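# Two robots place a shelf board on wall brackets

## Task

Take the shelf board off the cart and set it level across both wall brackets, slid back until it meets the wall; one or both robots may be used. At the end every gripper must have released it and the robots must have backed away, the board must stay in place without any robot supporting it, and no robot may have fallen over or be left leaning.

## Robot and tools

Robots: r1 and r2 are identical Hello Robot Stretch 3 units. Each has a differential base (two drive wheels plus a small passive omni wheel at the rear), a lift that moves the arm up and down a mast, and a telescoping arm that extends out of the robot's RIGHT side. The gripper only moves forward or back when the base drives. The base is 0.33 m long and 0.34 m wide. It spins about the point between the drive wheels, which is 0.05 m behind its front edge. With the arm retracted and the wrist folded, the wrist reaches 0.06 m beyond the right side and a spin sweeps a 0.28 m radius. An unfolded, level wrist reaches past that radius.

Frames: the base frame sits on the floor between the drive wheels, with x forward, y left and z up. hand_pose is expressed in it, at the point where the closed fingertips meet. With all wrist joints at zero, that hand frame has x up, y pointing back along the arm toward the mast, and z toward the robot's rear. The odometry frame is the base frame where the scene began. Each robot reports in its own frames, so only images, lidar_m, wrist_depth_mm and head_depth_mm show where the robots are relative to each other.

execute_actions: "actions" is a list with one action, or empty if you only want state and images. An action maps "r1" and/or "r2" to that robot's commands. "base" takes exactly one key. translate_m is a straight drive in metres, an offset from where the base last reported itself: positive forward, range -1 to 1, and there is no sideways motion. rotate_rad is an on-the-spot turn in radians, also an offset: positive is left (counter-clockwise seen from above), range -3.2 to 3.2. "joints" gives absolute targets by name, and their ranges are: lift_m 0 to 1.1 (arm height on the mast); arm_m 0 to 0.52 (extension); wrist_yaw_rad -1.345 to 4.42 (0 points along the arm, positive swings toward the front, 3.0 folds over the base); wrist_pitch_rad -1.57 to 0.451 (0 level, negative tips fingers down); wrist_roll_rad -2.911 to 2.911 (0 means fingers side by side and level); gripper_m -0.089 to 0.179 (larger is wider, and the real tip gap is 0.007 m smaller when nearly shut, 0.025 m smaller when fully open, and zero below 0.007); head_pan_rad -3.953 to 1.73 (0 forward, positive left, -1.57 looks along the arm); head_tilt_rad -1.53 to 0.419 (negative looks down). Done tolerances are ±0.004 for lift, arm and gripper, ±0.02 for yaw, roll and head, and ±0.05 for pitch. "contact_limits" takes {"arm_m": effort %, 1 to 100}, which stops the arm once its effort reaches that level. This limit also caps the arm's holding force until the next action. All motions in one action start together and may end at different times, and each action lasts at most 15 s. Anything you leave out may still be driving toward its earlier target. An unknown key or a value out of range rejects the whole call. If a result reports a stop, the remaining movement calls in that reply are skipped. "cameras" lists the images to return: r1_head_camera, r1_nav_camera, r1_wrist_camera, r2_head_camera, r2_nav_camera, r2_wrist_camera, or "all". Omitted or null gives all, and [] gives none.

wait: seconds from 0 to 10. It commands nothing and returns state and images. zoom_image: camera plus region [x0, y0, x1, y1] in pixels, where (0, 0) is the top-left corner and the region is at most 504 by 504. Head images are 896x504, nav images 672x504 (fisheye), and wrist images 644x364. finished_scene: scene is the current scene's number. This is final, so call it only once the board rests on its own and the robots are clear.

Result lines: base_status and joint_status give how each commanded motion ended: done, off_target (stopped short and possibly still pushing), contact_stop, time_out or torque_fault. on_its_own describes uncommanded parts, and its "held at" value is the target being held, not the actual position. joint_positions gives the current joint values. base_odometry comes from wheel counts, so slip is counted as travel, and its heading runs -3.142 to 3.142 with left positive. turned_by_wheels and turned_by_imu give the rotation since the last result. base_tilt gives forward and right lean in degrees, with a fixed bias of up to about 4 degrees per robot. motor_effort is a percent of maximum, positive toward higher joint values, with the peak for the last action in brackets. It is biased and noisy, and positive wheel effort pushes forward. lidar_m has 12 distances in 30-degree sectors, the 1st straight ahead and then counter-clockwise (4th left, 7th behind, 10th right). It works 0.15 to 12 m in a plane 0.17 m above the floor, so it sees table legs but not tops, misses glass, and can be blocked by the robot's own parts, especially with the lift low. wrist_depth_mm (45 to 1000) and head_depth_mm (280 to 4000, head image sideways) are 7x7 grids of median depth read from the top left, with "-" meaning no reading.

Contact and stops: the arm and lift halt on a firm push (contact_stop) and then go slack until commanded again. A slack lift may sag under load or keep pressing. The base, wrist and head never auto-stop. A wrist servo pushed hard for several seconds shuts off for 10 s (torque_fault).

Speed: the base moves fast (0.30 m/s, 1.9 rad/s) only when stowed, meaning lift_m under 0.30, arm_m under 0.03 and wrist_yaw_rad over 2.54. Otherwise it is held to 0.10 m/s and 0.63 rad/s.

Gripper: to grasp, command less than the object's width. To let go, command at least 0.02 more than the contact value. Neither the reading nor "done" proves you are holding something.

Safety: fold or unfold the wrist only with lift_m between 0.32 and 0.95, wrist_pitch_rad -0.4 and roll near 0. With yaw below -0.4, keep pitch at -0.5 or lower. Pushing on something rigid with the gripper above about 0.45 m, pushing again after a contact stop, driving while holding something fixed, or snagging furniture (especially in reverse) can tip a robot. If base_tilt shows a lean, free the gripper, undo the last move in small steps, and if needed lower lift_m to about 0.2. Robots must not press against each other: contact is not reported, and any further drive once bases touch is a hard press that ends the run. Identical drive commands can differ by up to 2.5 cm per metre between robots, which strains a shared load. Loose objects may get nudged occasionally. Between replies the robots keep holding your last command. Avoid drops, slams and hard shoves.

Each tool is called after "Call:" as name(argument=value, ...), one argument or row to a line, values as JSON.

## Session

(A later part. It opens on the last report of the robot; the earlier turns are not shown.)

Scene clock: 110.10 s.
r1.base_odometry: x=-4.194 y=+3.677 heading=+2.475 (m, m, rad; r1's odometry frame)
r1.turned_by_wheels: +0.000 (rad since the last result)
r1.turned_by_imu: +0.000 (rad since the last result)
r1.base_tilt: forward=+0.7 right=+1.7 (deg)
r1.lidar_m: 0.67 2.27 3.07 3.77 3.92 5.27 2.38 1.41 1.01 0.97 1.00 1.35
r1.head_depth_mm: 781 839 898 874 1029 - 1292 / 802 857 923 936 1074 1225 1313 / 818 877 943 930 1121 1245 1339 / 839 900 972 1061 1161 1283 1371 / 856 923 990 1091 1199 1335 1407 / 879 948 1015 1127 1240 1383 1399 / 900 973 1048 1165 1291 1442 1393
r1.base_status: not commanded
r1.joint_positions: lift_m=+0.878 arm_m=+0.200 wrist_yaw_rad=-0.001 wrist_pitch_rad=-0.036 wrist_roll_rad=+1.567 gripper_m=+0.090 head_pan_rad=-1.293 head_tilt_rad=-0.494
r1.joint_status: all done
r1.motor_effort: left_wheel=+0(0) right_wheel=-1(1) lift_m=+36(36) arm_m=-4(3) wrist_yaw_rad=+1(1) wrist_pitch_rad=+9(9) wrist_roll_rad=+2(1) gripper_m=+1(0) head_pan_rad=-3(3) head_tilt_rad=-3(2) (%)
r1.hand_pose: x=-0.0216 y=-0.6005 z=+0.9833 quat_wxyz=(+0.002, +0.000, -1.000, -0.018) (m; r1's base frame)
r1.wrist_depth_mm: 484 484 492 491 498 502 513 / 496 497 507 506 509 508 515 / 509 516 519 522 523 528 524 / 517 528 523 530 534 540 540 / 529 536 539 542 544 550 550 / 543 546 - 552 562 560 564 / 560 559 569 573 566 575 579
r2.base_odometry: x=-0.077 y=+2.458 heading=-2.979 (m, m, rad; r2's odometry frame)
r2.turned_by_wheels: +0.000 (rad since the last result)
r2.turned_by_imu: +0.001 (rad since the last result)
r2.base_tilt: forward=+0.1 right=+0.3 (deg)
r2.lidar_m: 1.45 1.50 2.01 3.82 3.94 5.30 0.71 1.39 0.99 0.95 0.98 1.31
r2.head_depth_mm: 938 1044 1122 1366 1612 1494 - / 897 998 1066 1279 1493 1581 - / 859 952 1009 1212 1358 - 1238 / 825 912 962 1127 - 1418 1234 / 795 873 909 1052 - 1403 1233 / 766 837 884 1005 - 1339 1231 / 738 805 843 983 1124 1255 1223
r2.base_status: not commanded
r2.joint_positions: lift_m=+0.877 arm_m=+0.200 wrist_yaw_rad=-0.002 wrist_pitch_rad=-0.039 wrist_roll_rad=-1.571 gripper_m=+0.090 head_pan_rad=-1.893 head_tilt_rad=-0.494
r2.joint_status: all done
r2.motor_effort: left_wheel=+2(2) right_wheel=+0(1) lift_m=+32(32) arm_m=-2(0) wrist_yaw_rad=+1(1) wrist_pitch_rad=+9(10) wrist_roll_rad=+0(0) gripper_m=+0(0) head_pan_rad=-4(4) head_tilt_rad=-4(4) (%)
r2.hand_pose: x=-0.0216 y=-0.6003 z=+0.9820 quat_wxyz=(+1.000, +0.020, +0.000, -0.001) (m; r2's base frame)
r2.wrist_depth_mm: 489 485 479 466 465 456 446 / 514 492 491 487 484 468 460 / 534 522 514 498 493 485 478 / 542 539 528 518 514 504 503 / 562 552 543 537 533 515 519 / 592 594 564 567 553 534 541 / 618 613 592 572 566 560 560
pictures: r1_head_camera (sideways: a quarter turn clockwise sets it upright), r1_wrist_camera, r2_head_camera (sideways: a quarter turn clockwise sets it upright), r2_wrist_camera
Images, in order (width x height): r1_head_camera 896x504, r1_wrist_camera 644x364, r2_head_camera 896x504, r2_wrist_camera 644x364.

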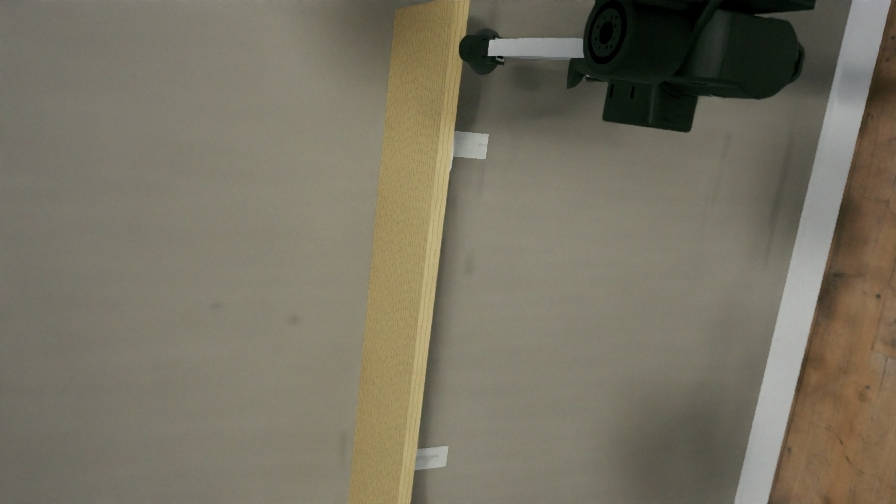

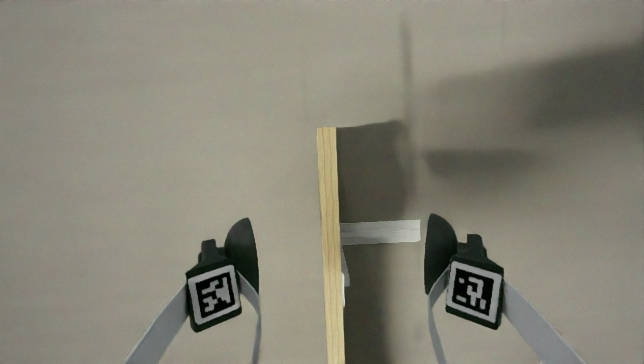

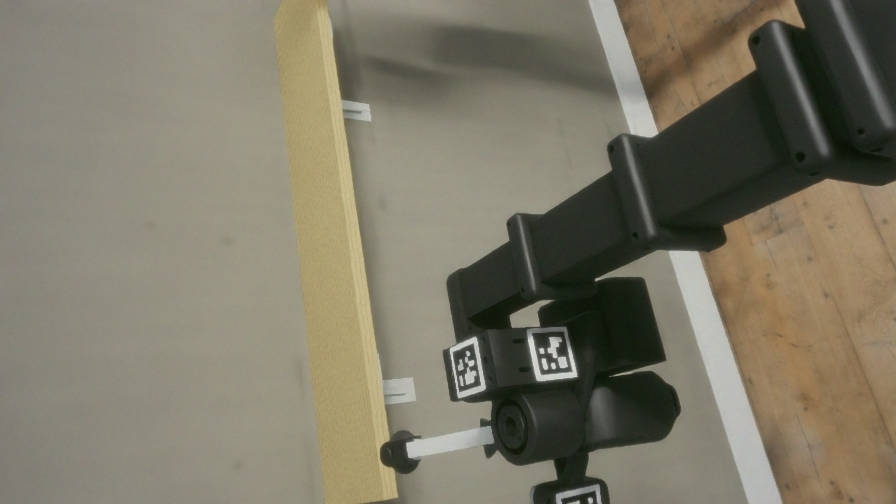

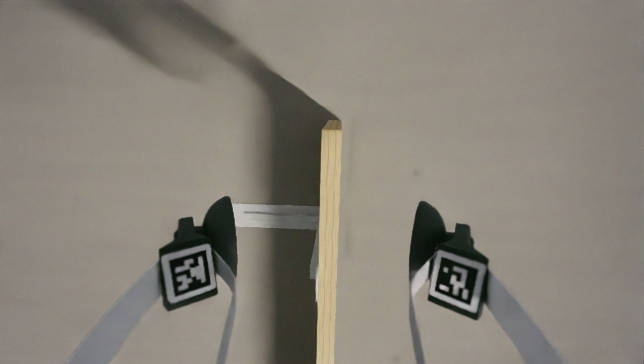

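Call:
execute_actions(
  actions=[
    {"r1": {"base": {"translate_m": -0.3}, "joints": {"arm_m": 0.0, "lift_m": 0.65}}, "r2": {"base": {"translate_m": 0.3}, "joints": {"arm_m": 0.0, "lift_m": 0.65}}},
  ],
  cameras=["r1_head_camera", "r2_head_camera", "r1_nav_camera"],
)

Scene clock: 115.20 s.
r1.base_odometry: x=-3.958 y=+3.492 heading=+2.475 (m, m, rad; r1's odometry frame)
r1.turned_by_wheels: +0.000 (rad since the last result)
r1.turned_by_imu: +0.000 (rad since the last result)
r1.base_tilt: forward=+0.8 right=+1.8 (deg)
r1.lidar_m: 1.27 2.58 3.49 3.79 3.93 5.28 4.19 1.41 1.02 0.98 1.01 1.35
r1.head_depth_mm: 790 843 905 978 1063 1167 1286 / 806 864 928 1007 1097 1204 1312 / 825 882 956 1035 1133 1248 1354 / 844 912 980 1065 1171 1294 1376 / 865 928 994 1096 1208 1341 1404 / 885 955 1025 1132 1250 1396 1404 / 908 981 1057 1170 1296 1453 1394
r1.base_status: done
r1.joint_positions: lift_m=+0.650 arm_m=+0.000 wrist_yaw_rad=-0.001 wrist_pitch_rad=-0.035 wrist_roll_rad=+1.567 gripper_m=+0.090 head_pan_rad=-1.293 head_tilt_rad=-0.494
r1.joint_status: all done
r1.motor_effort: left_wheel=+1(3) right_wheel=-2(7) lift_m=+36(35) arm_m=-5(3) wrist_yaw_rad=+1(1) wrist_pitch_rad=+9(9) wrist_roll_rad=+2(2) gripper_m=+1(1) head_pan_rad=-3(3) head_tilt_rad=-3(3) (%)
r1.hand_pose: x=-0.0216 y=-0.4005 z=+0.7554 quat_wxyz=(+0.002, +0.000, -1.000, -0.018) (m; r1's base frame)
r1.wrist_depth_mm: 690 682 676 695 698 699 701 / 684 703 704 714 705 714 717 / 705 707 729 713 728 728 729 / 716 737 736 731 741 736 751 / 737 755 743 763 752 764 770 / 762 764 - 787 767 779 787 / 780 792 786 781 796 817 795
r2.base_odometry: x=-0.373 y=+2.409 heading=-2.979 (m, m, rad; r2's odometry frame)
r2.turned_by_wheels: +0.000 (rad since the last result)
r2.turned_by_imu: +0.002 (rad since the last result)
r2.base_tilt: forward=+0.2 right=+0.4 (deg)
r2.lidar_m: 1.15 1.18 1.59 3.83 3.94 5.33 1.31 1.37 0.98 0.94 0.97 1.20
r2.head_depth_mm: 930 1036 1098 1354 1583 1490 1238 / 889 991 1051 1270 1484 1490 1238 / 851 942 987 1196 1380 1484 1238 / 818 901 963 1130 1298 1434 1232 / 787 865 954 1073 1215 1372 1232 / 758 830 916 1017 1150 1296 1212 / 731 798 875 970 1089 1240 1228
r2.base_status: done
r2.joint_positions: lift_m=+0.650 arm_m=+0.000 wrist_yaw_rad=-0.002 wrist_pitch_rad=-0.038 wrist_roll_rad=-1.571 gripper_m=+0.090 head_pan_rad=-1.893 head_tilt_rad=-0.494
r2.joint_status: all done
r2.motor_effort: left_wheel=+2(8) right_wheel=-1(3) lift_m=+31(33) arm_m=-2(1) wrist_yaw_rad=+2(1) wrist_pitch_rad=+9(9) wrist_roll_rad=+0(0) gripper_m=+1(0) head_pan_rad=-3(4) head_tilt_rad=-5(4) (%)
r2.hand_pose: x=-0.0216 y=-0.4003 z=+0.7550 quat_wxyz=(+1.000, +0.020, +0.000, -0.001) (m; r2's base frame)
r2.wrist_depth_mm: 682 667 663 658 648 639 630 / 711 682 686 664 671 662 636 / 726 720 699 688 688 676 672 / 762 745 739 732 712 697 697 / 780 769 767 762 749 711 715 / 810 805 799 784 761 761 735 / 830 834 835 826 769 776 771
pictures: r1_head_camera (sideways: a quarter turn clockwise sets it upright), r1_nav_camera (sideways: a quarter turn counterclockwise sets it upright), r2_head_camera (sideways: a quarter turn clockwise sets it upright)
Images, in order (width x height): r1_head_camera 896x504, r1_nav_camera 672x504, r2_head_camera 896x504.

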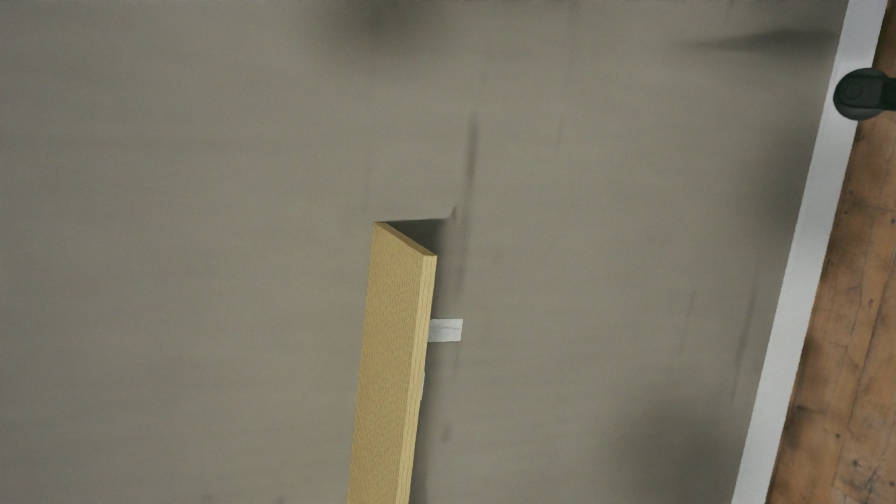

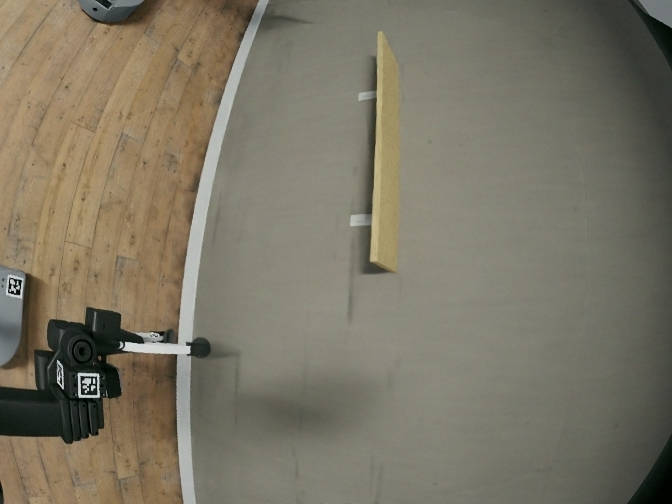

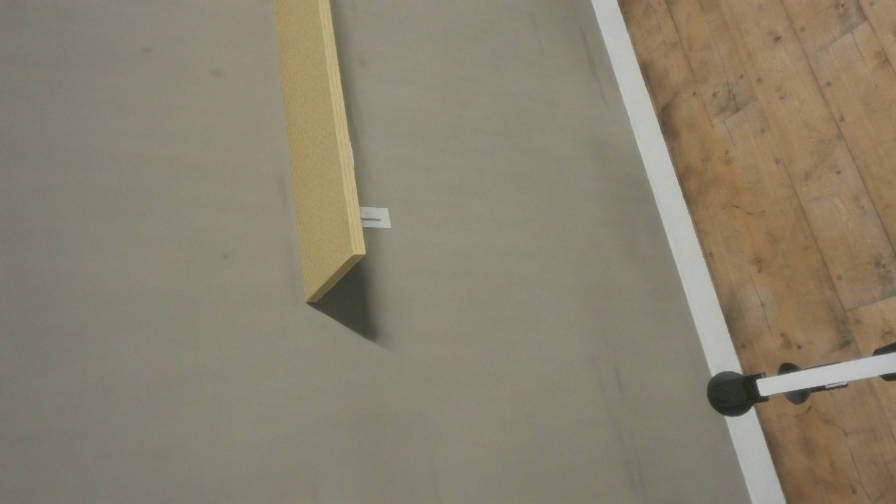

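Call:
finished_scene(
  scene=1,
)

The scene is finished: the task was done.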